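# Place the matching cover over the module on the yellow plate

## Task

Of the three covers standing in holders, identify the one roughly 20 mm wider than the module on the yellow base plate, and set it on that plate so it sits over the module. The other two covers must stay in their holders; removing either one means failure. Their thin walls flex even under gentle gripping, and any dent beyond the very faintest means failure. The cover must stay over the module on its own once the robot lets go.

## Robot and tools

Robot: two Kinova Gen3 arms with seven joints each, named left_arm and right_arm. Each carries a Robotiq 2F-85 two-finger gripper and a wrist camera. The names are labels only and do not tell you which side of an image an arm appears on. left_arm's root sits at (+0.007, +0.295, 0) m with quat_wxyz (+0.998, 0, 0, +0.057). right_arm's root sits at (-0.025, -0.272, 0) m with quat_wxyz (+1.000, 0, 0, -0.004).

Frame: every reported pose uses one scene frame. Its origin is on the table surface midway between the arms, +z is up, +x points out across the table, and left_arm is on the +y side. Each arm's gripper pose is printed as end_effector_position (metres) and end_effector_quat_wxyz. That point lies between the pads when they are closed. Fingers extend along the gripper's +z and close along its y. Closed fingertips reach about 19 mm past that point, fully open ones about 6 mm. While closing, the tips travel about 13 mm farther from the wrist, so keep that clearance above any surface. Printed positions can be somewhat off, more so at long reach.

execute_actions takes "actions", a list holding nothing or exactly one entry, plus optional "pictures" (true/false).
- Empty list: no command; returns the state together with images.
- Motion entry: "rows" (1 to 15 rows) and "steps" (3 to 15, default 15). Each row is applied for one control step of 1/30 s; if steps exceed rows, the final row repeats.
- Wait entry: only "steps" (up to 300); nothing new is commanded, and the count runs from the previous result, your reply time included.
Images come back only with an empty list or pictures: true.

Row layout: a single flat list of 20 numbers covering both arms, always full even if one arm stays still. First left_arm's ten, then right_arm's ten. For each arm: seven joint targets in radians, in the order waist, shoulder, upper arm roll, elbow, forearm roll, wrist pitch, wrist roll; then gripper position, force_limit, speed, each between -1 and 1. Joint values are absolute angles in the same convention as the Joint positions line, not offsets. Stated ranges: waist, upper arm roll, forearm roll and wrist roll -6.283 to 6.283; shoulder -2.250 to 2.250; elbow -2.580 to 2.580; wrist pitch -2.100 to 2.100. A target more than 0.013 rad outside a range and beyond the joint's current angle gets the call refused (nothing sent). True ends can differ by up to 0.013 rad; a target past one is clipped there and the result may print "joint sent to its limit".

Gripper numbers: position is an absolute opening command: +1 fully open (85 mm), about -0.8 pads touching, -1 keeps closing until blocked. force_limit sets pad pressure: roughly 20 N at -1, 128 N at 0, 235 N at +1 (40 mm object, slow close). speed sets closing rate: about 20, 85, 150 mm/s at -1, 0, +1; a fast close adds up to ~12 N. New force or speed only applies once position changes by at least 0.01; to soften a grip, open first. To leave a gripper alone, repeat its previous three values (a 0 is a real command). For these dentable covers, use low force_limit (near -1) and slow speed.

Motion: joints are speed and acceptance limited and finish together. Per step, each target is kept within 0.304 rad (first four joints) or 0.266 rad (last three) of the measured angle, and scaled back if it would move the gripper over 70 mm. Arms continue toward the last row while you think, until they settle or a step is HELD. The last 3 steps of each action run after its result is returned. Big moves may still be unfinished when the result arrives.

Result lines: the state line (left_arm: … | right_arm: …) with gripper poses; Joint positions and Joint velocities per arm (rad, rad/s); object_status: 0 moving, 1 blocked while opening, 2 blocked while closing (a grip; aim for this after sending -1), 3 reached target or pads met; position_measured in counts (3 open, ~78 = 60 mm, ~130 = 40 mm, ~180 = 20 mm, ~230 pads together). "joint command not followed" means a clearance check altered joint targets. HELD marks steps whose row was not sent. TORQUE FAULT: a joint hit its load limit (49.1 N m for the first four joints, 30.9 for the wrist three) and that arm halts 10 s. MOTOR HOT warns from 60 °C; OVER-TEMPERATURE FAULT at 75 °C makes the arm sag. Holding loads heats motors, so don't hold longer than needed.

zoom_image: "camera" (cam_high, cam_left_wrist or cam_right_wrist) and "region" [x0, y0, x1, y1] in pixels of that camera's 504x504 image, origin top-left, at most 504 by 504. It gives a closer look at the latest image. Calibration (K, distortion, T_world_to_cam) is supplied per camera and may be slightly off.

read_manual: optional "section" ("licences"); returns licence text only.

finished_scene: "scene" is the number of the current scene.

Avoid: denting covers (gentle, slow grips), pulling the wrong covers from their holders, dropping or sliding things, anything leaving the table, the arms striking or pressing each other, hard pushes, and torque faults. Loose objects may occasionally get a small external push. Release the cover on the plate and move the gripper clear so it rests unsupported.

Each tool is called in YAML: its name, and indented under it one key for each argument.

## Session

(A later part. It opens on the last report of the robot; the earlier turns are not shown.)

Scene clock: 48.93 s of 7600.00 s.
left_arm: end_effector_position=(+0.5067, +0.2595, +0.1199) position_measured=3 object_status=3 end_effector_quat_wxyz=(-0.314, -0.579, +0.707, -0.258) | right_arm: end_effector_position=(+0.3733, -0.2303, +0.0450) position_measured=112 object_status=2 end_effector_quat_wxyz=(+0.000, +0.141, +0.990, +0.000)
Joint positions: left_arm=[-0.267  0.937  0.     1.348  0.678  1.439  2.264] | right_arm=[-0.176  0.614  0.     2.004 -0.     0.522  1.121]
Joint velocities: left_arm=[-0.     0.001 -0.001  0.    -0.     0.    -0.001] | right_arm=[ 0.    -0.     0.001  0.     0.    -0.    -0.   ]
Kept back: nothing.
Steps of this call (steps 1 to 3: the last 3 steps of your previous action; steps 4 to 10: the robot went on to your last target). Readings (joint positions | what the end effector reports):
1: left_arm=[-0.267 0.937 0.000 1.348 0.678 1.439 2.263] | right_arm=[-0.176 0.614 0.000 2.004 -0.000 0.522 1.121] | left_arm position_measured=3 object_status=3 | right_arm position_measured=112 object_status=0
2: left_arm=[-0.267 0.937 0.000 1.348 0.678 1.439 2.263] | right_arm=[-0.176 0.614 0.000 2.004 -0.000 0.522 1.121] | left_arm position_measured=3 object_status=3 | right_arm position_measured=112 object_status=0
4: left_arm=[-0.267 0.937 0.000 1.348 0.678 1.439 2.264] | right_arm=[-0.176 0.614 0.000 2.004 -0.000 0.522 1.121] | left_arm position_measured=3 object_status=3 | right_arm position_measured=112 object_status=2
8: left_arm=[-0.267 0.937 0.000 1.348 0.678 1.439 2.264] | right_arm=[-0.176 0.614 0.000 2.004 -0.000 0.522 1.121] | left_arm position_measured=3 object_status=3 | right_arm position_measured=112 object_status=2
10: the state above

execute_actions:
  actions:
    - {"rows": [[-0.2669, 0.9368, 0, 1.3477, 0.6779, 1.4388, 2.2635, 1, -1, 0, -0.17569, 0.61342, 0, 2.00359, 0, 0.52365, 1.12124, 0.1032, -0.93, -1], [-0.2669, 0.9368, 0, 1.3477, 0.6779, 1.4388, 2.2635, 1, -1, 0, -0.17569, 0.61237, 0, 2.00323, 0, 0.52413, 1.12124, 0.1032, -0.93, -1], [-0.2669, 0.9368, 0, 1.3477, 0.6779, 1.4388, 2.2635, 1, -1, 0, -0.17569, 0.61133, 0, 2.00286, 0, 0.5246, 1.12124, 0.1032, -0.93, -1], [-0.2669, 0.9368, 0, 1.3477, 0.6779, 1.4388, 2.2635, 1, -1, 0, -0.17569, 0.61029, 0, 2.00249, 0, 0.52508, 1.12124, 0.1032, -0.93, -1], [-0.2669, 0.9368, 0, 1.3477, 0.6779, 1.4388, 2.2635, 1, -1, 0, -0.17569, 0.60924, 0, 2.00212, 0, 0.52556, 1.12124, 0.1032, -0.93, -1], [-0.2669, 0.9368, 0, 1.3477, 0.6779, 1.4388, 2.2635, 1, -1, 0, -0.17569, 0.6082, 0, 2.00175, 0, 0.52604, 1.12124, 0.1032, -0.93, -1], [-0.2669, 0.9368, 0, 1.3477, 0.6779, 1.4388, 2.2635, 1, -1, 0, -0.17569, 0.60716, 0, 2.00139, 0, 0.52652, 1.12124, 0.1032, -0.93, -1], [-0.2669, 0.9368, 0, 1.3477, 0.6779, 1.4388, 2.2635, 1, -1, 0, -0.17569, 0.60611, 0, 2.00102, 0, 0.52699, 1.12124, 0.1032, -0.93, -1], [-0.2669, 0.9368, 0, 1.3477, 0.6779, 1.4388, 2.2635, 1, -1, 0, -0.17569, 0.60507, 0, 2.00065, 0, 0.52747, 1.12124, 0.1032, -0.93, -1], [-0.2669, 0.9368, 0, 1.3477, 0.6779, 1.4388, 2.2635, 1, -1, 0, -0.17569, 0.60403, 0, 2.00028, 0, 0.52795, 1.12124, 0.1032, -0.93, -1], [-0.2669, 0.9368, 0, 1.3477, 0.6779, 1.4388, 2.2635, 1, -1, 0, -0.17569, 0.60298, 0, 1.99992, 0, 0.52843, 1.12124, 0.1032, -0.93, -1], [-0.2669, 0.9368, 0, 1.3477, 0.6779, 1.4388, 2.2635, 1, -1, 0, -0.17569, 0.60194, 0, 1.99955, 0, 0.52891, 1.12124, 0.1032, -0.93, -1]], "steps": 15}

execute_actions:
  actions:
    - {"steps": 12}
  pictures: true

zoom_image:
  camera: "cam_right_wrist"
  region: [90, 220, 370, 330]

Scene clock: 50.03 s of 7600.00 s.
left_arm: end_effector_position=(+0.5067, +0.2595, +0.1199) position_measured=3 object_status=3 end_effector_quat_wxyz=(-0.314, -0.579, +0.707, -0.258) | right_arm: end_effector_position=(+0.3732, -0.2302, +0.0457) position_measured=113 object_status=2 end_effector_quat_wxyz=(-0.000, +0.141, +0.990, -0.000)
Joint positions: left_arm=[-0.267  0.937  0.     1.348  0.678  1.439  2.263] | right_arm=[-0.176  0.613 -0.     2.003 -0.     0.526  1.121]
Joint velocities: left_arm=[ 0.001  0.    -0.001 -0.002  0.     0.    -0.001] | right_arm=[ 0.    -0.009 -0.001 -0.006 -0.003  0.015 -0.001]
Steps of this call (steps 1 to 15: the robot went on to your last target; steps 16 to 21: nothing new was sent; steps 22 to 33: the first 12 steps of this action). Readings (joint positions | what the end effector reports):
22: left_arm=[-0.267 0.937 0.000 1.348 0.678 1.439 2.263] | right_arm=[-0.176 0.614 0.000 2.004 -0.000 0.523 1.121] | left_arm position_measured=3 object_status=3 | right_arm position_measured=112 object_status=2
23: left_arm=[-0.267 0.937 0.000 1.348 0.678 1.439 2.263] | right_arm=[-0.176 0.614 0.000 2.004 -0.000 0.523 1.121] | left_arm position_measured=3 object_status=3 | right_arm position_measured=112 object_status=2
25: left_arm=[-0.267 0.937 0.000 1.348 0.678 1.439 2.264] | right_arm=[-0.176 0.614 -0.000 2.004 -0.000 0.523 1.121] | left_arm position_measured=3 object_status=3 | right_arm position_measured=112 object_status=2
29: left_arm=[-0.267 0.937 0.000 1.348 0.678 1.439 2.263] | right_arm=[-0.176 0.613 -0.000 2.004 -0.000 0.525 1.121] | left_arm position_measured=3 object_status=3 | right_arm position_measured=113 object_status=2
33: the state above

Scene clock: 50.43 s of 7600.00 s.
left_arm: end_effector_position=(+0.5067, +0.2595, +0.1199) position_measured=3 object_status=3 end_effector_quat_wxyz=(-0.314, -0.579, +0.707, -0.258) | right_arm: end_effector_position=(+0.3732, -0.2302, +0.0459) position_measured=113 object_status=2 end_effector_quat_wxyz=(-0.000, +0.141, +0.990, -0.000)
Joint positions: left_arm=[-0.267  0.937  0.     1.348  0.678  1.439  2.264] | right_arm=[-0.176  0.613 -0.     2.003 -0.     0.527  1.121]
Joint velocities: left_arm=[ 0.     0.     0.001  0.002 -0.     0.001 -0.001] | right_arm=[-0.     0.001 -0.001  0.001 -0.     0.001 -0.001]
Kept back: nothing.
Steps of this call (steps 1 to 3: the last 3 steps of your previous action; steps 4 to 12: the robot went on to your last target). Readings (joint positions | what the end effector reports):
1: left_arm=[-0.267 0.937 0.000 1.348 0.678 1.439 2.263] | right_arm=[-0.176 0.613 -0.000 2.003 -0.000 0.526 1.121] | left_arm position_measured=3 object_status=3 | right_arm position_measured=113 object_status=2
2: left_arm=[-0.267 0.937 0.000 1.348 0.678 1.439 2.263] | right_arm=[-0.176 0.613 -0.000 2.003 -0.000 0.527 1.121] | left_arm position_measured=3 object_status=3 | right_arm position_measured=113 object_status=2
4: left_arm=[-0.267 0.937 0.000 1.348 0.678 1.439 2.263] | right_arm=[-0.176 0.613 -0.000 2.003 -0.000 0.527 1.121] | left_arm position_measured=3 object_status=3 | right_arm position_measured=113 object_status=2
8: left_arm=[-0.267 0.937 0.000 1.348 0.678 1.439 2.263] | right_arm=[-0.176 0.613 -0.000 2.003 -0.000 0.527 1.121] | left_arm position_measured=3 object_status=3 | right_arm position_measured=113 object_status=2
12: the state above
camera_calibration (this result's frames):
cam_left_wrist: T_world_to_cam=[[-0.971928, 0.233784, 0.0264973, 0.423478], [0.131805, 0.634304, -0.761765, -0.0760719], [-0.194896, -0.736888, -0.647311, 0.516286], [0, 0, 0, 1]] pos_world=[0.522238, 0.329696, 0.265028]
cam_right_wrist: T_world_to_cam=[[0.217052, 0.975102, 0.0454445, 0.128947], [0.976159, -0.216878, -0.00878975, -0.35663], [0.00128502, 0.0462689, -0.998928, 0.20139], [0, 0, 0, 1]] pos_world=[0.31988, -0.2124, 0.19218]

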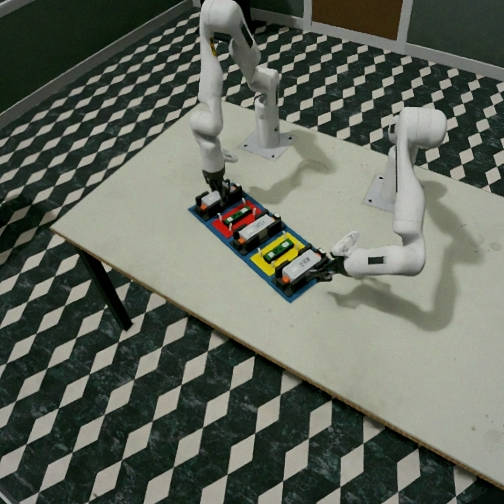

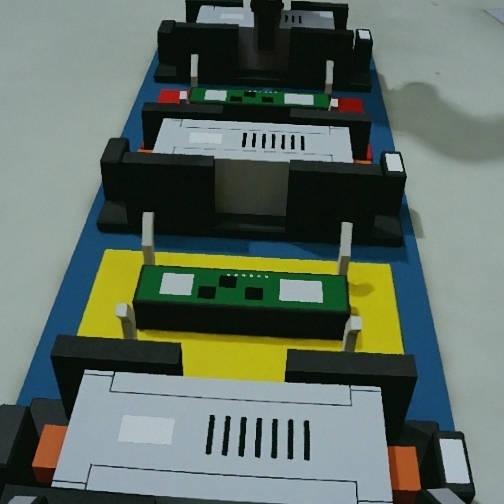

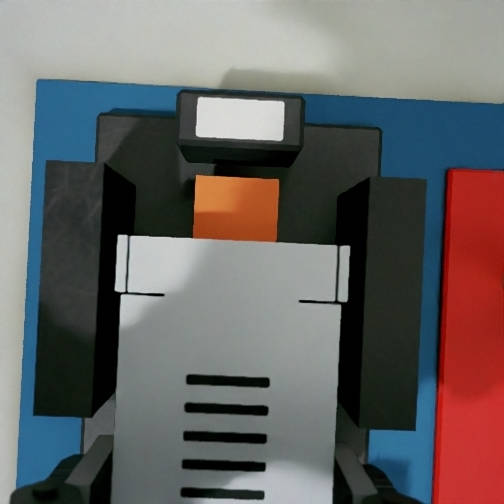

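Region (90, 220, 370, 330) of cam_right_wrist's 504x504 image, scaled by 1.800; it fills the top 198 rows of this view, and the rest is white.

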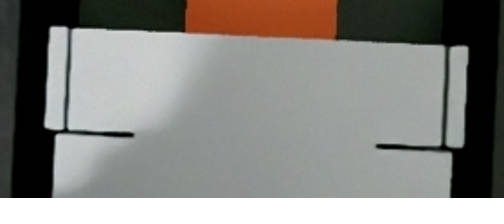

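execute_actions:
  actions: []

Scene clock: 51.00 s of 7600.00 s.
left_arm: end_effector_position=(+0.5067, +0.2595, +0.1199) position_measured=3 object_status=3 end_effector_quat_wxyz=(-0.314, -0.579, +0.707, -0.258) | right_arm: end_effector_position=(+0.3732, -0.2302, +0.0459) position_measured=113 object_status=2 end_effector_quat_wxyz=(-0.000, +0.141, +0.990, -0.000)
Joint positions: left_arm=[-0.267  0.937  0.     1.348  0.678  1.439  2.264] | right_arm=[-0.176  0.613 -0.     2.003 -0.     0.527  1.121]
Joint velocities: left_arm=[ 0.     0.    -0.001  0.001  0.     0.001 -0.001] | right_arm=[-0.001  0.001  0.001 -0.002  0.    -0.     0.001]
Kept back: nothing.
Steps of this call (steps 1 to 15: the robot went on to your last target; steps 16 to 17: nothing new was sent). Readings (joint positions | what the end effector reports):
1: left_arm=[-0.267 0.937 0.000 1.348 0.678 1.439 2.263] | right_arm=[-0.176 0.613 -0.000 2.003 -0.000 0.527 1.121] | left_arm position_measured=3 object_status=3 | right_arm position_measured=113 object_status=2
2: left_arm=[-0.267 0.937 0.000 1.348 0.678 1.439 2.264] | right_arm=[-0.176 0.613 -0.000 2.003 -0.000 0.527 1.121] | left_arm position_measured=3 object_status=3 | right_arm position_measured=113 object_status=2
4: left_arm=[-0.267 0.937 0.000 1.348 0.678 1.439 2.263] | right_arm=[-0.176 0.613 -0.000 2.003 -0.000 0.527 1.121] | left_arm position_measured=3 object_status=3 | right_arm position_measured=113 object_status=2
8: left_arm=[-0.267 0.937 0.000 1.348 0.678 1.439 2.263] | right_arm=[-0.176 0.613 -0.000 2.003 -0.000 0.527 1.121] | left_arm position_measured=3 object_status=3 | right_arm position_measured=113 object_status=2
17: the state above
All arms were judged still, so your last target was given up. Only a new action makes them travel on or press farther. Fingers that are still opening or closing keep moving.
camera_calibration (this result's frames):
cam_left_wrist: T_world_to_cam=[[-0.971928, 0.233784, 0.0264972, 0.423478], [0.131805, 0.634304, -0.761765, -0.076072], [-0.194896, -0.736888, -0.647311, 0.516286], [0, 0, 0, 1]] pos_world=[0.522238, 0.329696, 0.265028]
cam_right_wrist: T_world_to_cam=[[0.217055, 0.975101, 0.0454432, 0.128947], [0.976159, -0.21688, -0.00879365, -0.35663], [0.00128103, 0.0462684, -0.998928, 0.201392], [0, 0, 0, 1]] pos_world=[0.319881, -0.2124, 0.19218]

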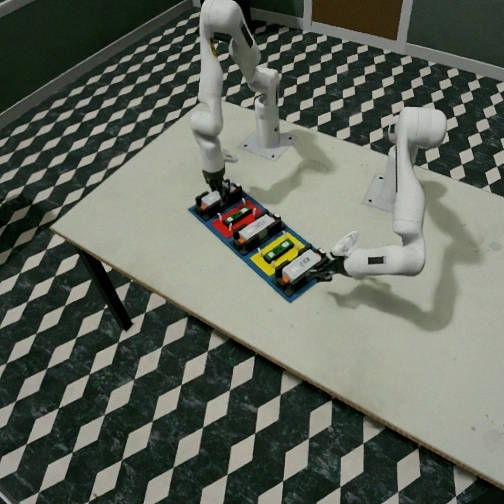

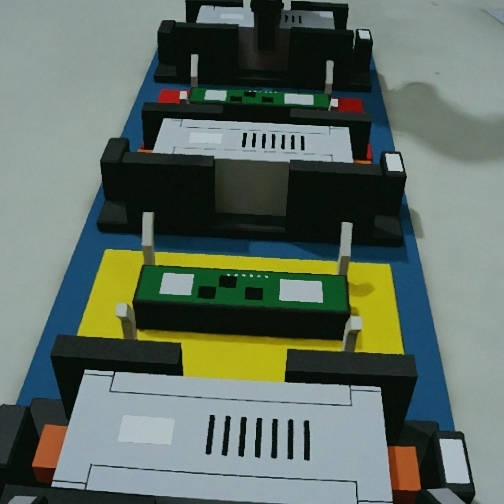

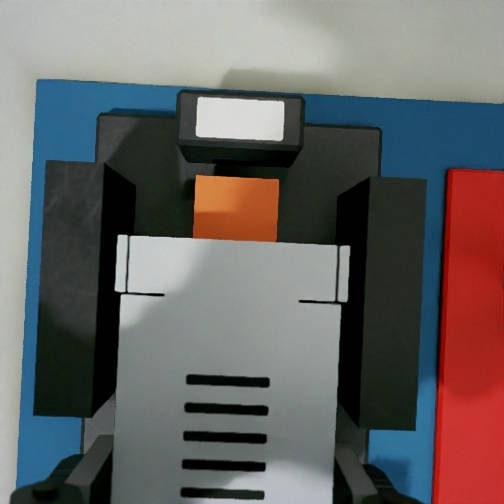

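zoom_image:
  camera: "cam_right_wrist"
  region: [80, 70, 400, 310]

zoom_image:
  camera: "cam_left_wrist"
  region: [300, 100, 504, 304]

zoom_image:
  camera: "cam_left_wrist"
  region: [300, 330, 504, 504]

Region (80, 70, 400, 310) of cam_right_wrist's 504x504 image, scaled by 1.575; it fills the top 378 rows of this view, and the rest is white.

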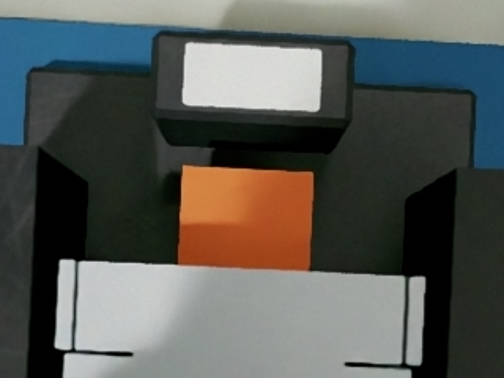

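Region (300, 100, 504, 304) of cam_left_wrist's 504x504 image, scaled by 2.471.

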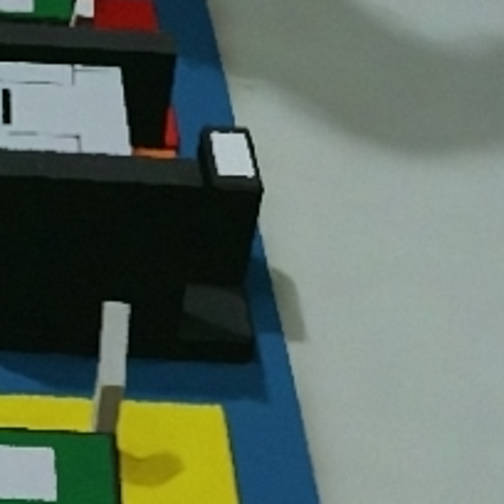

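Region (300, 330, 504, 504) of cam_left_wrist's 504x504 image, scaled by 2.471; it fills the top 430 rows of this view, and the rest is white.

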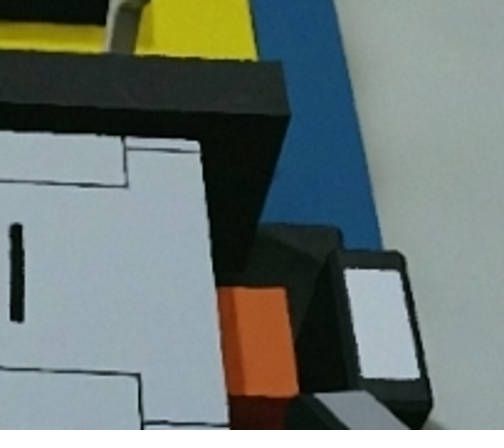

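zoom_image:
  camera: "cam_left_wrist"
  region: [0, 330, 204, 504]

zoom_image:
  camera: "cam_left_wrist"
  region: [80, 90, 240, 250]

zoom_image:
  camera: "cam_high"
  region: [180, 170, 340, 310]

Region (0, 330, 204, 504) of cam_left_wrist's 504x504 image, scaled by 2.471; it fills the top 430 rows of this view, and the rest is white.

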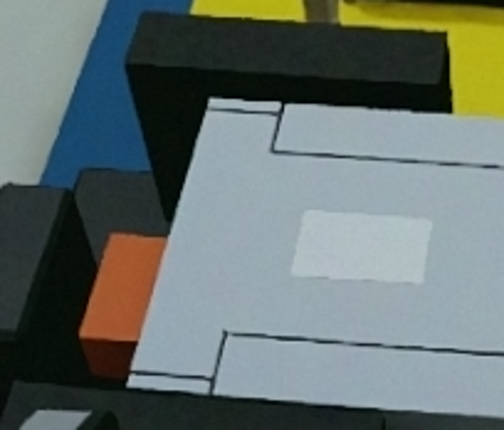

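Region (80, 90, 240, 250) of cam_left_wrist's 504x504 image, scaled by 3.150.

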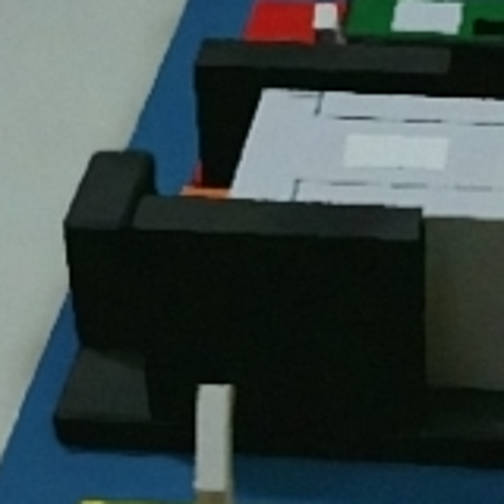

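Region (180, 170, 340, 310) of cam_high's 504x504 image, scaled by 3.150, with more detail than that image has; it fills the top 441 rows of this view, and the rest is white.

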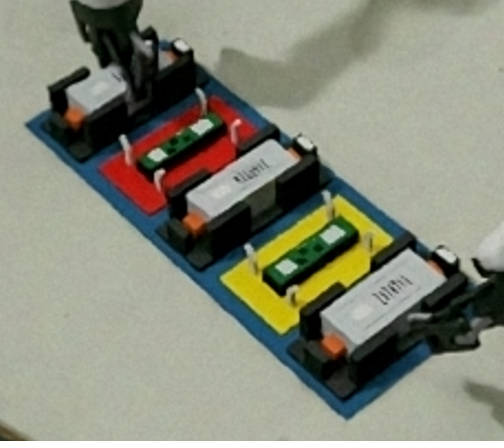

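zoom_image:
  camera: "cam_right_wrist"
  region: [90, 225, 190, 325]

zoom_image:
  camera: "cam_right_wrist"
  region: [280, 230, 380, 330]

zoom_image:
  camera: "cam_right_wrist"
  region: [0, 380, 504, 504]

Region (90, 225, 190, 325) of cam_right_wrist's 504x504 image, scaled by 5.040.

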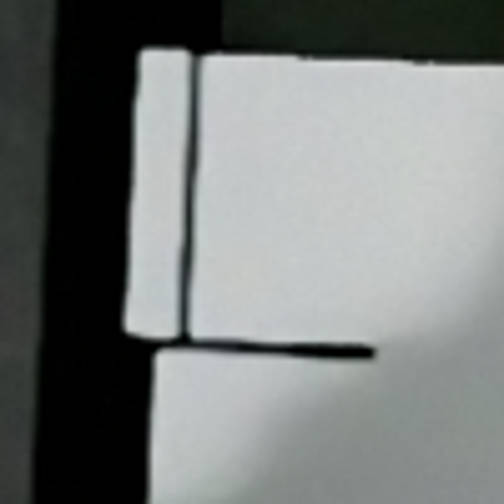

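Region (280, 230, 380, 330) of cam_right_wrist's 504x504 image, scaled by 5.040.

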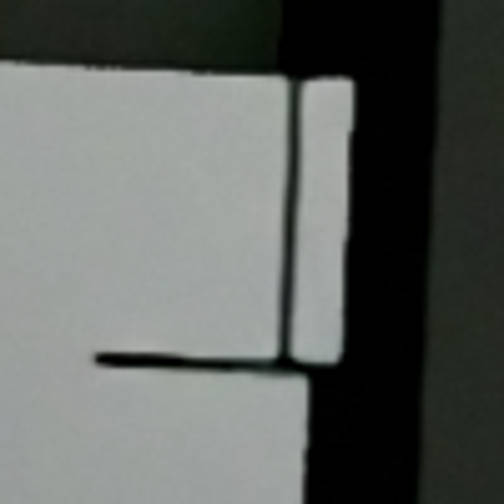

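Region (0, 380, 504, 504) of cam_right_wrist's 504x504 image, scaled by 1.000; it fills the top 124 rows of this view, and the rest is white.

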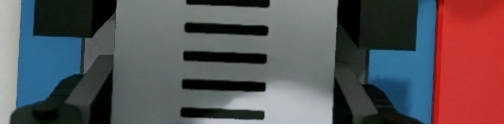

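execute_actions:
  actions:
    - {"rows": [[-0.2669,0.9368,0,1.3477,0.6779,1.4388,2.2635,1,-1,0,-0.17569,0.61243,0,2.00341,0,0.52576,1.12124,0.1032,-0.93,-1]], "steps": 15}

Scene clock: 57.87 s of 7600.00 s.
left_arm: end_effector_position=(+0.5067, +0.2595, +0.1199) position_measured=3 object_status=3 end_effector_quat_wxyz=(-0.314, -0.579, +0.707, -0.258) | right_arm: end_effector_position=(+0.3731, -0.2302, +0.0454) position_measured=113 object_status=2 end_effector_quat_wxyz=(-0.000, +0.141, +0.990, -0.000)
Joint positions: left_arm=[-0.267  0.937  0.     1.348  0.678  1.439  2.264] | right_arm=[-0.176  0.614  0.     2.003 -0.     0.525  1.121]
Joint velocities: left_arm=[-0.001  0.001  0.    -0.001 -0.     0.    -0.001] | right_arm=[-0.     0.001 -0.     0.001 -0.    -0.     0.   ]
Steps of this call (steps 1 to 90: nothing new was sent; then 3.47 s passed at rest; steps 91 to 102: the first 12 steps of this action). Readings (joint positions | what the end effector reports):
91: left_arm=[-0.267 0.937 0.000 1.348 0.678 1.439 2.263] | right_arm=[-0.176 0.614 -0.000 2.003 -0.000 0.527 1.121] | left_arm position_measured=3 object_status=3 | right_arm position_measured=113 object_status=2
92: left_arm=[-0.267 0.937 0.000 1.348 0.678 1.439 2.264] | right_arm=[-0.176 0.614 -0.000 2.002 -0.000 0.526 1.121] | left_arm position_measured=3 object_status=3 | right_arm position_measured=113 object_status=2
94: left_arm=[-0.267 0.937 0.000 1.348 0.678 1.439 2.264] | right_arm=[-0.176 0.614 0.000 2.003 -0.000 0.526 1.121] | left_arm position_measured=3 object_status=3 | right_arm position_measured=113 object_status=2
98: left_arm=[-0.267 0.937 0.000 1.348 0.678 1.439 2.264] | right_arm=[-0.176 0.614 0.000 2.003 -0.000 0.525 1.121] | left_arm position_measured=3 object_status=3 | right_arm position_measured=113 object_status=2
102: the state above

execute_actions:
  actions:
    - {"rows": [[-0.2669,0.9368,0,1.3477,0.6779,1.4388,2.2635,1,-1,0,-0.17243,0.61609,0,1.99415,0,0.53137,1.12450,0.1032,-0.93,-1]], "steps": 15}
  pictures: true

Scene clock: 58.57 s of 7600.00 s.
left_arm: end_effector_position=(+0.5067, +0.2595, +0.1199) position_measured=3 object_status=3 end_effector_quat_wxyz=(-0.314, -0.579, +0.707, -0.258) | right_arm: end_effector_position=(+0.3738, -0.2305, +0.0454) position_measured=113 object_status=2 end_effector_quat_wxyz=(-0.003, +0.140, +0.990, -0.000)
Joint positions: left_arm=[-0.267  0.937  0.     1.348  0.678  1.439  2.263] | right_arm=[-0.173  0.616 -0.001  1.997 -0.001  0.533  1.124]
Joint velocities: left_arm=[ 0.001 -0.001 -0.001 -0.001 -0.     0.001 -0.002] | right_arm=[-0.001 -0.    -0.001 -0.003  0.001  0.     0.001]
Steps of this call (steps 1 to 3: the last 3 steps of your previous action; steps 4 to 9: the robot went on to your last target; steps 10 to 21: the first 12 steps of this action). Readings (joint positions | what the end effector reports):
10: left_arm=[-0.267 0.937 0.000 1.348 0.678 1.439 2.263] | right_arm=[-0.175 0.614 -0.000 2.003 -0.000 0.526 1.121] | left_arm position_measured=3 object_status=3 | right_arm position_measured=113 object_status=2
11: left_arm=[-0.267 0.937 0.000 1.348 0.678 1.439 2.263] | right_arm=[-0.174 0.615 -0.000 2.000 -0.001 0.528 1.122] | left_arm position_measured=3 object_status=3 | right_arm position_measured=113 object_status=2
13: left_arm=[-0.267 0.937 0.000 1.348 0.678 1.439 2.264] | right_arm=[-0.174 0.616 -0.001 1.998 -0.001 0.531 1.123] | left_arm position_measured=3 object_status=3 | right_arm position_measured=113 object_status=2
17: left_arm=[-0.267 0.937 0.000 1.348 0.678 1.439 2.263] | right_arm=[-0.173 0.616 -0.001 1.997 -0.001 0.533 1.124] | left_arm position_measured=3 object_status=3 | right_arm position_measured=113 object_status=2
21: the state above
camera_calibration (this result's frames):
cam_left_wrist: T_world_to_cam=[[-0.971928, 0.233784, 0.0264973, 0.423478], [0.131805, 0.634303, -0.761765, -0.0760718], [-0.194896, -0.736888, -0.647311, 0.516286], [0, 0, 0, 1]] pos_world=[0.522238, 0.329696, 0.265028]
cam_right_wrist: T_world_to_cam=[[0.216747, 0.975198, 0.0448351, 0.129277], [0.976223, -0.216377, -0.0130158, -0.356992], [-0.00299171, 0.0465902, -0.99891, 0.202512], [0, 0, 0, 1]] pos_world=[0.321089, -0.212751, 0.191849]

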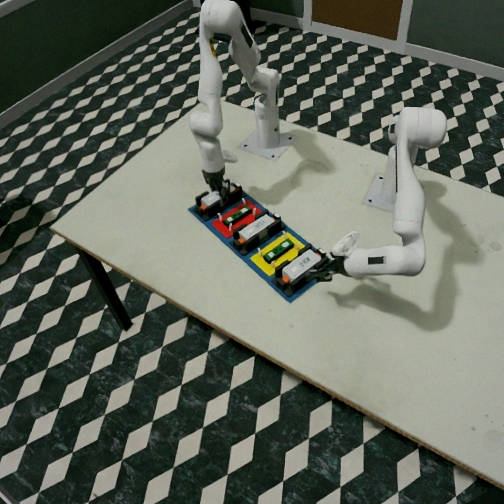

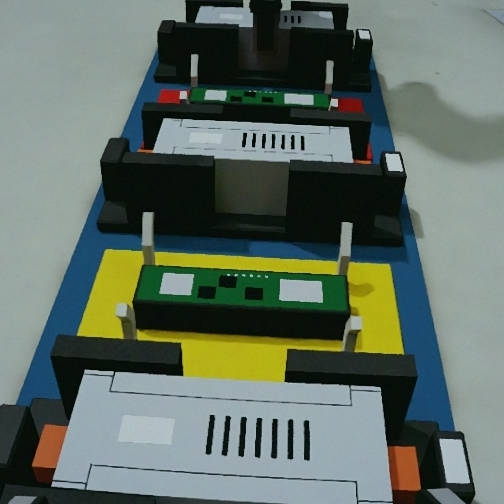

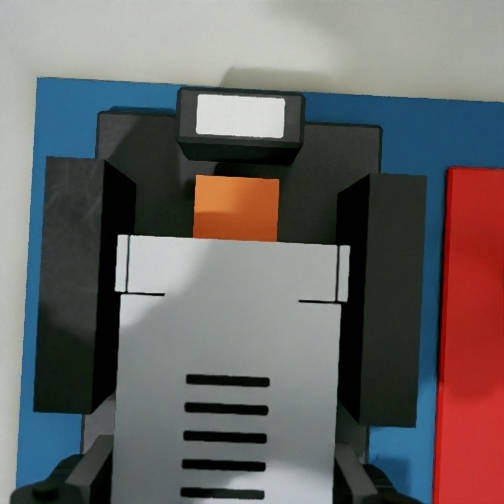

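execute_actions:
  actions:
    - {"rows": [[-0.2669,0.9368,0,1.3477,0.6779,1.4388,2.2635,1,-1,0,-0.17243,0.61609,0,1.99415,0,0.53137,1.12450,0.1032,-0.93,-1]], "steps": 15}

Scene clock: 59.10 s of 7600.00 s.
left_arm: end_effector_position=(+0.5067, +0.2595, +0.1199) position_measured=3 object_status=3 end_effector_quat_wxyz=(-0.314, -0.579, +0.707, -0.258) | right_arm: end_effector_position=(+0.3738, -0.2305, +0.0454) position_measured=113 object_status=2 end_effector_quat_wxyz=(-0.003, +0.140, +0.990, -0.000)
Joint positions: left_arm=[-0.267  0.937  0.     1.348  0.678  1.439  2.263] | right_arm=[-0.173  0.616 -0.001  1.997 -0.001  0.533  1.124]
Joint velocities: left_arm=[-0.001 -0.     0.002  0.     0.     0.001 -0.002] | right_arm=[-0.001  0.     0.003 -0.001  0.    -0.    -0.001]
Steps of this call (steps 1 to 3: the last 3 steps of your previous action; step 4: the robot went on to your last target; steps 5 to 16: the first 12 steps of this action). Readings (joint positions | what the end effector reports):
5: left_arm=[-0.267 0.937 0.000 1.348 0.678 1.439 2.263] | right_arm=[-0.173 0.616 -0.001 1.997 -0.001 0.533 1.124] | left_arm position_measured=3 object_status=3 | right_arm position_measured=113 object_status=2
6: left_arm=[-0.267 0.937 0.000 1.348 0.678 1.439 2.264] | right_arm=[-0.173 0.616 -0.001 1.997 -0.001 0.533 1.124] | left_arm position_measured=3 object_status=3 | right_arm position_measured=113 object_status=2
8: left_arm=[-0.267 0.937 0.000 1.348 0.678 1.439 2.264] | right_arm=[-0.173 0.616 -0.001 1.997 -0.001 0.533 1.124] | left_arm position_measured=3 object_status=3 | right_arm position_measured=113 object_status=2
12: left_arm=[-0.267 0.937 0.000 1.348 0.678 1.439 2.264] | right_arm=[-0.173 0.616 -0.001 1.997 -0.001 0.533 1.124] | left_arm position_measured=3 object_status=3 | right_arm position_measured=113 object_status=2
16: the state above

execute_actions:
  actions:
    - {"rows": [[-0.2669,0.9368,0,1.3477,0.6779,1.4388,2.2635,1,-1,0,-0.17026,0.61853,0,1.98797,0,0.53511,1.12667,0.1032,-0.93,-1]], "steps": 15}
  pictures: true

Scene clock: 59.90 s of 7600.00 s.
left_arm: end_effector_position=(+0.5067, +0.2595, +0.1199) position_measured=3 object_status=3 end_effector_quat_wxyz=(-0.314, -0.579, +0.707, -0.258) | right_arm: end_effector_position=(+0.3742, -0.2306, +0.0453) position_measured=113 object_status=2 end_effector_quat_wxyz=(-0.004, +0.140, +0.990, -0.000)
Joint positions: left_arm=[-0.267  0.937  0.     1.348  0.678  1.439  2.264] | right_arm=[-0.172  0.618 -0.002  1.992 -0.002  0.539  1.126]
Joint velocities: left_arm=[ 0.    -0.     0.     0.001  0.     0.     0.   ] | right_arm=[ 0.    -0.001 -0.001  0.002  0.001  0.     0.002]
Steps of this call (steps 1 to 3: the last 3 steps of your previous action; steps 4 to 12: the robot went on to your last target; steps 13 to 24: the first 12 steps of this action). Readings (joint positions | what the end effector reports):
13: left_arm=[-0.267 0.937 0.000 1.348 0.678 1.439 2.263] | right_arm=[-0.173 0.617 -0.001 1.996 -0.001 0.534 1.124] | left_arm position_measured=3 object_status=3 | right_arm position_measured=113 object_status=2
14: left_arm=[-0.267 0.937 0.000 1.348 0.678 1.439 2.264] | right_arm=[-0.172 0.617 -0.001 1.994 -0.001 0.536 1.125] | left_arm position_measured=3 object_status=3 | right_arm position_measured=113 object_status=2
16: left_arm=[-0.267 0.937 0.000 1.348 0.678 1.439 2.263] | right_arm=[-0.172 0.618 -0.002 1.993 -0.002 0.538 1.125] | left_arm position_measured=3 object_status=3 | right_arm position_measured=113 object_status=2
20: left_arm=[-0.267 0.937 0.000 1.348 0.678 1.439 2.264] | right_arm=[-0.172 0.618 -0.002 1.992 -0.002 0.539 1.126] | left_arm position_measured=3 object_status=3 | right_arm position_measured=113 object_status=2
24: the state above
camera_calibration (this result's frames):
cam_left_wrist: T_world_to_cam=[[-0.971928, 0.233784, 0.0264973, 0.423478], [0.131805, 0.634304, -0.761765, -0.0760719], [-0.194896, -0.736888, -0.647311, 0.516286], [0, 0, 0, 1]] pos_world=[0.522238, 0.329696, 0.265028]
cam_right_wrist: T_world_to_cam=[[0.216491, 0.975274, 0.0444186, 0.129453], [0.976265, -0.215978, -0.0161024, -0.357236], [-0.00611078, 0.0468503, -0.998883, 0.20371], [0, 0, 0, 1]] pos_world=[0.321976, -0.212951, 0.19198]

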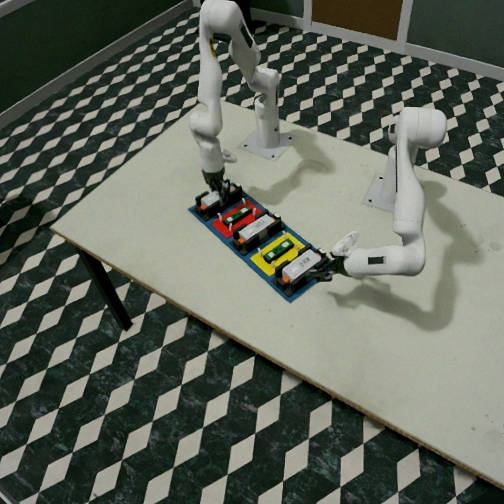

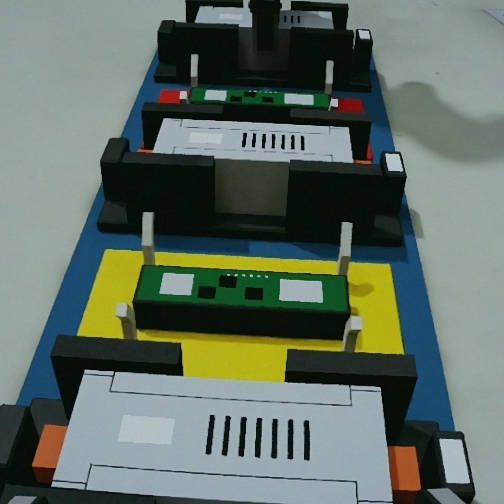

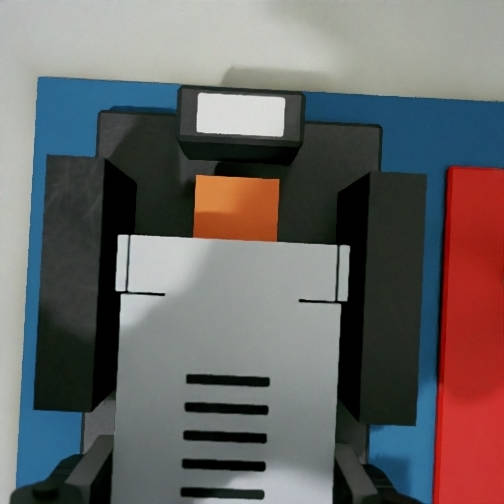

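zoom_image:
  camera: "cam_right_wrist"
  region: [90, 225, 190, 325]

zoom_image:
  camera: "cam_right_wrist"
  region: [280, 230, 380, 330]

zoom_image:
  camera: "cam_right_wrist"
  region: [80, 70, 400, 310]

Region (90, 225, 190, 325) of cam_right_wrist's 504x504 image, scaled by 5.040.

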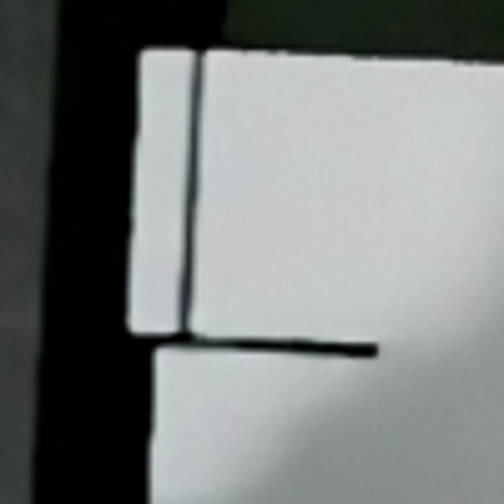

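Region (280, 230, 380, 330) of cam_right_wrist's 504x504 image, scaled by 5.040.

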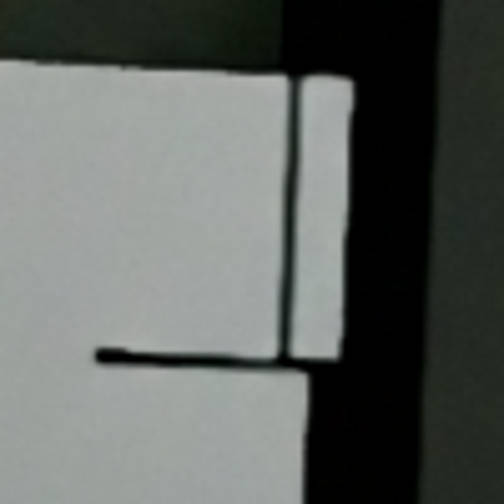

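Region (80, 70, 400, 310) of cam_right_wrist's 504x504 image, scaled by 1.575; it fills the top 378 rows of this view, and the rest is white.

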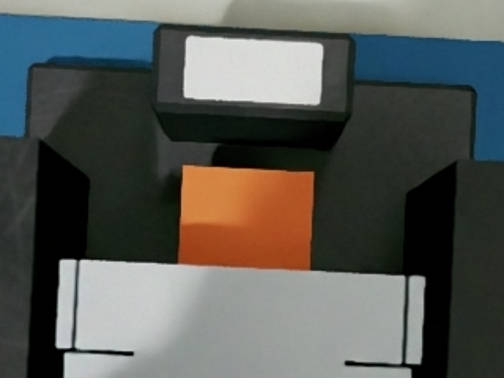

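execute_actions:
  actions:
    - {"rows": [[-0.2669,0.9368,0,1.3477,0.6779,1.4388,2.2635,1,-1,0,-0.17135,0.61279,0,1.98984,0,0.53898,1.12559,0.1032,-0.93,-1]], "steps": 15}
  pictures: true

Scene clock: 63.07 s of 7600.00 s.
left_arm: end_effector_position=(+0.5067, +0.2595, +0.1199) position_measured=3 object_status=3 end_effector_quat_wxyz=(-0.314, -0.579, +0.707, -0.258) | right_arm: end_effector_position=(+0.3737, -0.2305, +0.0456) position_measured=113 object_status=2 end_effector_quat_wxyz=(-0.004, +0.140, +0.990, -0.000)
Joint positions: left_arm=[-0.267  0.937  0.     1.348  0.678  1.439  2.264] | right_arm=[-0.172  0.617 -0.001  1.993 -0.002  0.54   1.125]
Joint velocities: left_arm=[-0.     0.001 -0.001  0.001  0.     0.     0.002] | right_arm=[ 0.001  0.001  0.    -0.    -0.     0.     0.001]
Steps of this call (steps 1 to 3: the last 3 steps of your previous action; steps 4 to 15: the robot went on to your last target; steps 16 to 83: nothing new was sent; steps 84 to 95: the first 12 steps of this action). Readings (joint positions | what the end effector reports):
84: left_arm=[-0.267 0.937 0.000 1.348 0.678 1.439 2.264] | right_arm=[-0.172 0.618 -0.002 1.992 -0.002 0.539 1.126] | left_arm position_measured=3 object_status=3 | right_arm position_measured=113 object_status=2
85: left_arm=[-0.267 0.937 0.000 1.348 0.678 1.439 2.263] | right_arm=[-0.172 0.617 -0.002 1.993 -0.002 0.539 1.126] | left_arm position_measured=3 object_status=3 | right_arm position_measured=113 object_status=2
87: left_arm=[-0.267 0.937 0.000 1.348 0.678 1.439 2.263] | right_arm=[-0.172 0.617 -0.002 1.993 -0.002 0.539 1.125] | left_arm position_measured=3 object_status=3 | right_arm position_measured=113 object_status=2
91: left_arm=[-0.267 0.937 0.000 1.348 0.678 1.439 2.264] | right_arm=[-0.172 0.617 -0.002 1.993 -0.002 0.540 1.125] | left_arm position_measured=3 object_status=3 | right_arm position_measured=113 object_status=2
95: the state above
camera_calibration (this result's frames):
cam_left_wrist: T_world_to_cam=[[-0.971928, 0.233784, 0.0264974, 0.423478], [0.131805, 0.634304, -0.761765, -0.076072], [-0.194895, -0.736888, -0.647311, 0.516286], [0, 0, 0, 1]] pos_world=[0.522238, 0.329696, 0.265028]
cam_right_wrist: T_world_to_cam=[[0.216492, 0.975295, 0.0439407, 0.129459], [0.976262, -0.215964, -0.0164766, -0.356723], [-0.00657993, 0.0464647, -0.998898, 0.204062], [0, 0, 0, 1]] pos_world=[0.321571, -0.212782, 0.192271]

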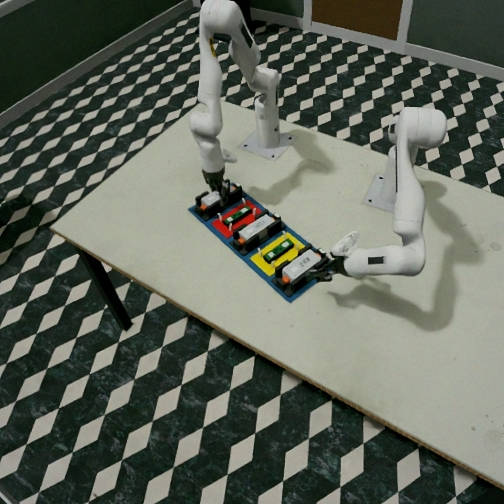

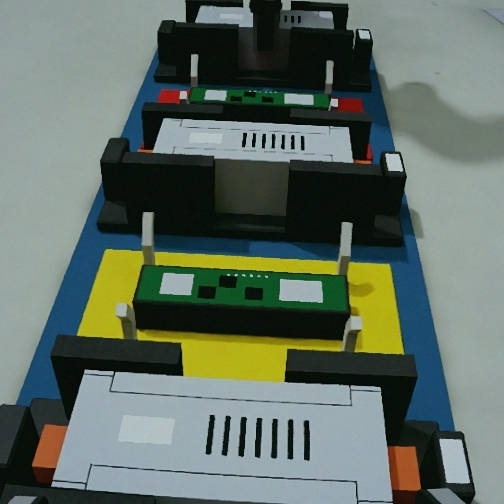

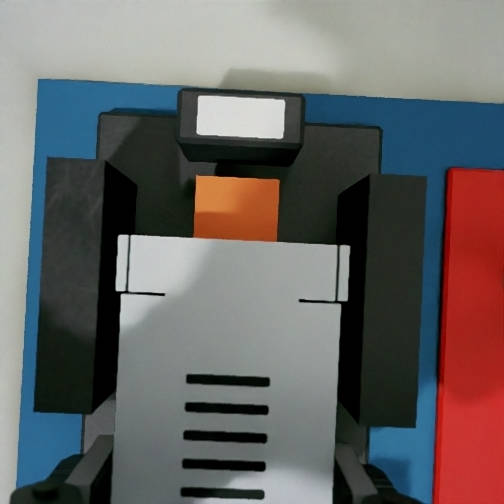

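execute_actions:
  actions:
    - {"rows": [[-0.2669,0.9368,0,1.3477,0.6779,1.4388,2.2635,1,-1,0,-0.17569,0.61356,0,2.00371,0,0.52432,1.12124,0.1032,-0.93,-1],[-0.2669,0.9368,0,1.3477,0.6779,1.4388,2.2635,1,-1,0,-0.17569,0.61356,0,2.00371,0,0.52432,1.12124,0.1032,-0.93,-1],[-0.2669,0.9368,0,1.3477,0.6779,1.4388,2.2635,1,-1,0,-0.17569,0.61356,0,2.00371,0,0.52432,1.12124,0.1032,-0.93,-1],[-0.2669,0.9368,0,1.3477,0.6779,1.4388,2.2635,1,-1,0,-0.17569,0.61356,0,2.00371,0,0.52432,1.12124,0.1032,-0.93,-1],[-0.2669,0.9368,0,1.3477,0.6779,1.4388,2.2635,1,-1,0,-0.17569,0.61356,0,2.00371,0,0.52432,1.12124,0.1032,-0.93,-1],[-0.2669,0.9368,0,1.3477,0.6779,1.4388,2.2635,1,-1,0,-0.17569,0.61356,0,2.00371,0,0.52432,1.12124,0.1032,-0.93,-1],[-0.2669,0.9368,0,1.3477,0.6779,1.4388,2.2635,1,-1,0,-0.17569,0.61356,0,2.00371,0,0.52432,1.12124,0.1032,-0.93,-1],[-0.2669,0.9368,0,1.3477,0.6779,1.4388,2.2635,1,-1,0,-0.17569,0.61356,0,2.00371,0,0.52432,1.12124,0.2143,-0.93,-1]], "steps": 15}

execute_actions:
  actions:
    - {"steps": 12}
  pictures: true

Scene clock: 65.50 s of 7600.00 s.
left_arm: end_effector_position=(+0.5067, +0.2595, +0.1199) position_measured=3 object_status=3 end_effector_quat_wxyz=(-0.314, -0.579, +0.707, -0.258) | right_arm: end_effector_position=(+0.3731, -0.2302, +0.0450) position_measured=108 object_status=0 end_effector_quat_wxyz=(-0.000, +0.141, +0.990, -0.000)
Joint positions: left_arm=[-0.267  0.937  0.     1.348  0.678  1.439  2.263] | right_arm=[-0.176  0.615 -0.     2.004 -0.     0.524  1.121]
Joint velocities: left_arm=[ 0.002 -0.001 -0.     0.001  0.    -0.     0.001] | right_arm=[-0.001  0.007  0.     0.     0.001 -0.007 -0.001]
Steps of this call (steps 1 to 3: the last 3 steps of your previous action; steps 4 to 15: the robot went on to your last target; steps 16 to 61: nothing new was sent; steps 62 to 73: the first 12 steps of this action). Readings (joint positions | what the end effector reports):
62: left_arm=[-0.267 0.937 0.000 1.348 0.678 1.439 2.264] | right_arm=[-0.173 0.617 -0.001 1.994 -0.002 0.539 1.125] | left_arm position_measured=3 object_status=3 | right_arm position_measured=113 object_status=2
63: left_arm=[-0.267 0.937 0.000 1.348 0.678 1.439 2.263] | right_arm=[-0.174 0.617 -0.001 1.997 -0.001 0.535 1.124] | left_arm position_measured=3 object_status=3 | right_arm position_measured=113 object_status=2
65: left_arm=[-0.267 0.937 0.000 1.348 0.678 1.439 2.263] | right_arm=[-0.175 0.615 -0.000 2.001 -0.001 0.529 1.122] | left_arm position_measured=3 object_status=3 | right_arm position_measured=113 object_status=2
69: left_arm=[-0.267 0.937 0.000 1.348 0.678 1.439 2.263] | right_arm=[-0.175 0.614 -0.000 2.003 -0.000 0.525 1.121] | left_arm position_measured=3 object_status=3 | right_arm position_measured=113 object_status=0
73: the state above

Scene clock: 65.90 s of 7600.00 s.
left_arm: end_effector_position=(+0.5067, +0.2595, +0.1199) position_measured=3 object_status=3 end_effector_quat_wxyz=(-0.314, -0.579, +0.707, -0.258) | right_arm: end_effector_position=(+0.3732, -0.2302, +0.0454) position_measured=102 object_status=3 end_effector_quat_wxyz=(-0.000, +0.140, +0.990, -0.000)
Joint positions: left_arm=[-0.267  0.937  0.     1.348  0.678  1.439  2.264] | right_arm=[-0.176  0.614 -0.     2.004 -0.     0.524  1.121]
Joint velocities: left_arm=[-0.001 -0.001 -0.001  0.001 -0.     0.    -0.001] | right_arm=[-0.    -0.    -0.    -0.     0.001 -0.     0.001]
Kept back: nothing.
Steps of this call (steps 1 to 3: the last 3 steps of your previous action; steps 4 to 12: the robot went on to your last target). Readings (joint positions | what the end effector reports):
1: left_arm=[-0.267 0.937 0.000 1.348 0.678 1.439 2.263] | right_arm=[-0.176 0.615 -0.000 2.004 -0.000 0.524 1.121] | left_arm position_measured=3 object_status=3 | right_arm position_measured=107 object_status=0
2: left_arm=[-0.267 0.937 0.000 1.348 0.678 1.439 2.263] | right_arm=[-0.176 0.614 -0.000 2.004 -0.000 0.524 1.121] | left_arm position_measured=3 object_status=3 | right_arm position_measured=105 object_status=0
4: left_arm=[-0.267 0.937 0.000 1.348 0.678 1.439 2.263] | right_arm=[-0.176 0.614 0.000 2.004 -0.000 0.524 1.121] | left_arm position_measured=3 object_status=3 | right_arm position_measured=103 object_status=0
8: left_arm=[-0.267 0.937 0.000 1.348 0.678 1.439 2.263] | right_arm=[-0.176 0.614 0.000 2.004 -0.000 0.524 1.121] | left_arm position_measured=3 object_status=3 | right_arm position_measured=102 object_status=0
12: the state above
camera_calibration (this result's frames):
cam_left_wrist: T_world_to_cam=[[-0.971928, 0.233784, 0.0264973, 0.423478], [0.131805, 0.634304, -0.761765, -0.0760718], [-0.194896, -0.736888, -0.647311, 0.516286], [0, 0, 0, 1]] pos_world=[0.522238, 0.329696, 0.265028]
cam_right_wrist: T_world_to_cam=[[0.216514, 0.975215, 0.0455746, 0.129237], [0.976277, -0.216376, -0.00799393, -0.356621], [0.00206548, 0.0462243, -0.998929, 0.200572], [0, 0, 0, 1]] pos_world=[0.319765, -0.212469, 0.191616]

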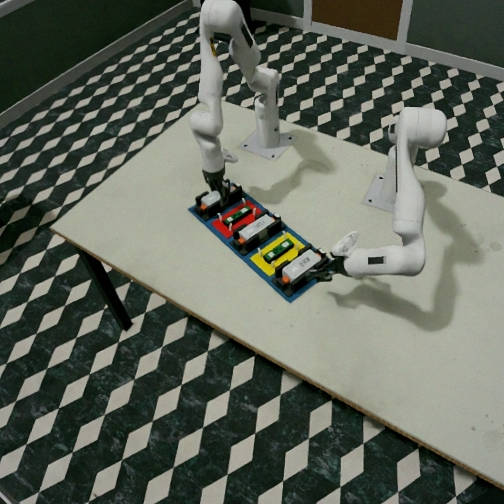

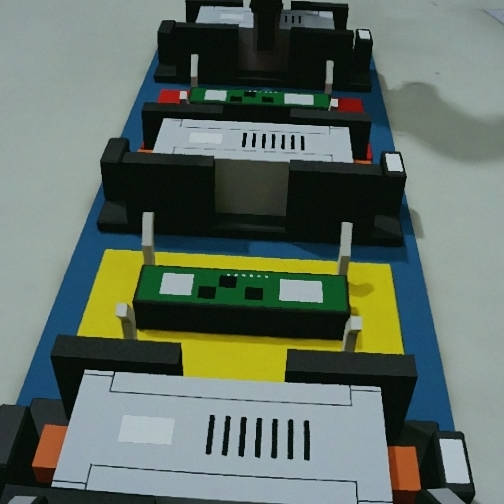

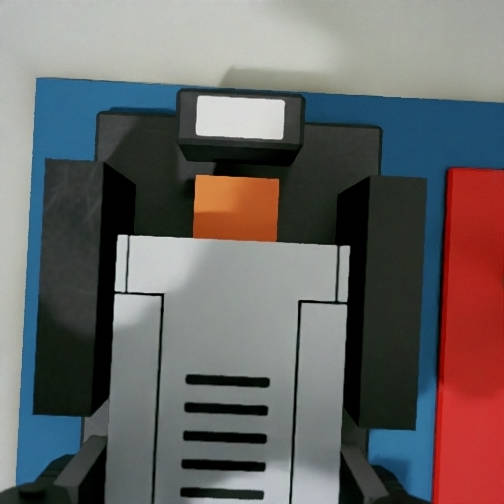

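zoom_image:
  camera: "cam_right_wrist"
  region: [90, 225, 190, 325]

zoom_image:
  camera: "cam_right_wrist"
  region: [280, 230, 380, 330]

Region (90, 225, 190, 325) of cam_right_wrist's 504x504 image, scaled by 5.040.

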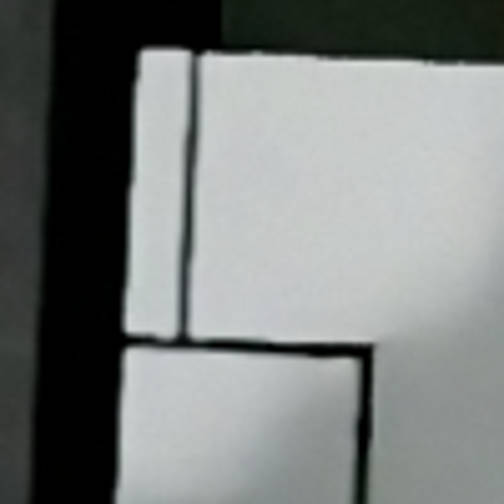

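Region (280, 230, 380, 330) of cam_right_wrist's 504x504 image, scaled by 5.040.

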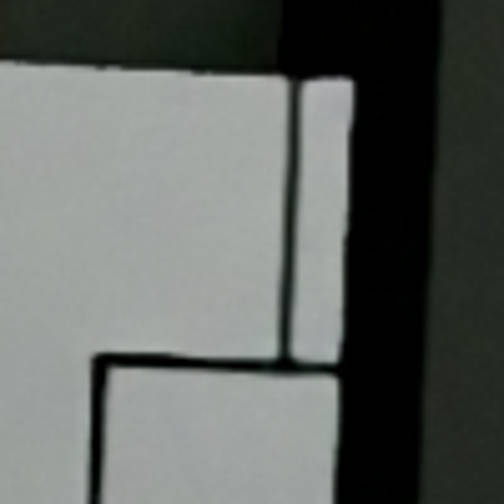

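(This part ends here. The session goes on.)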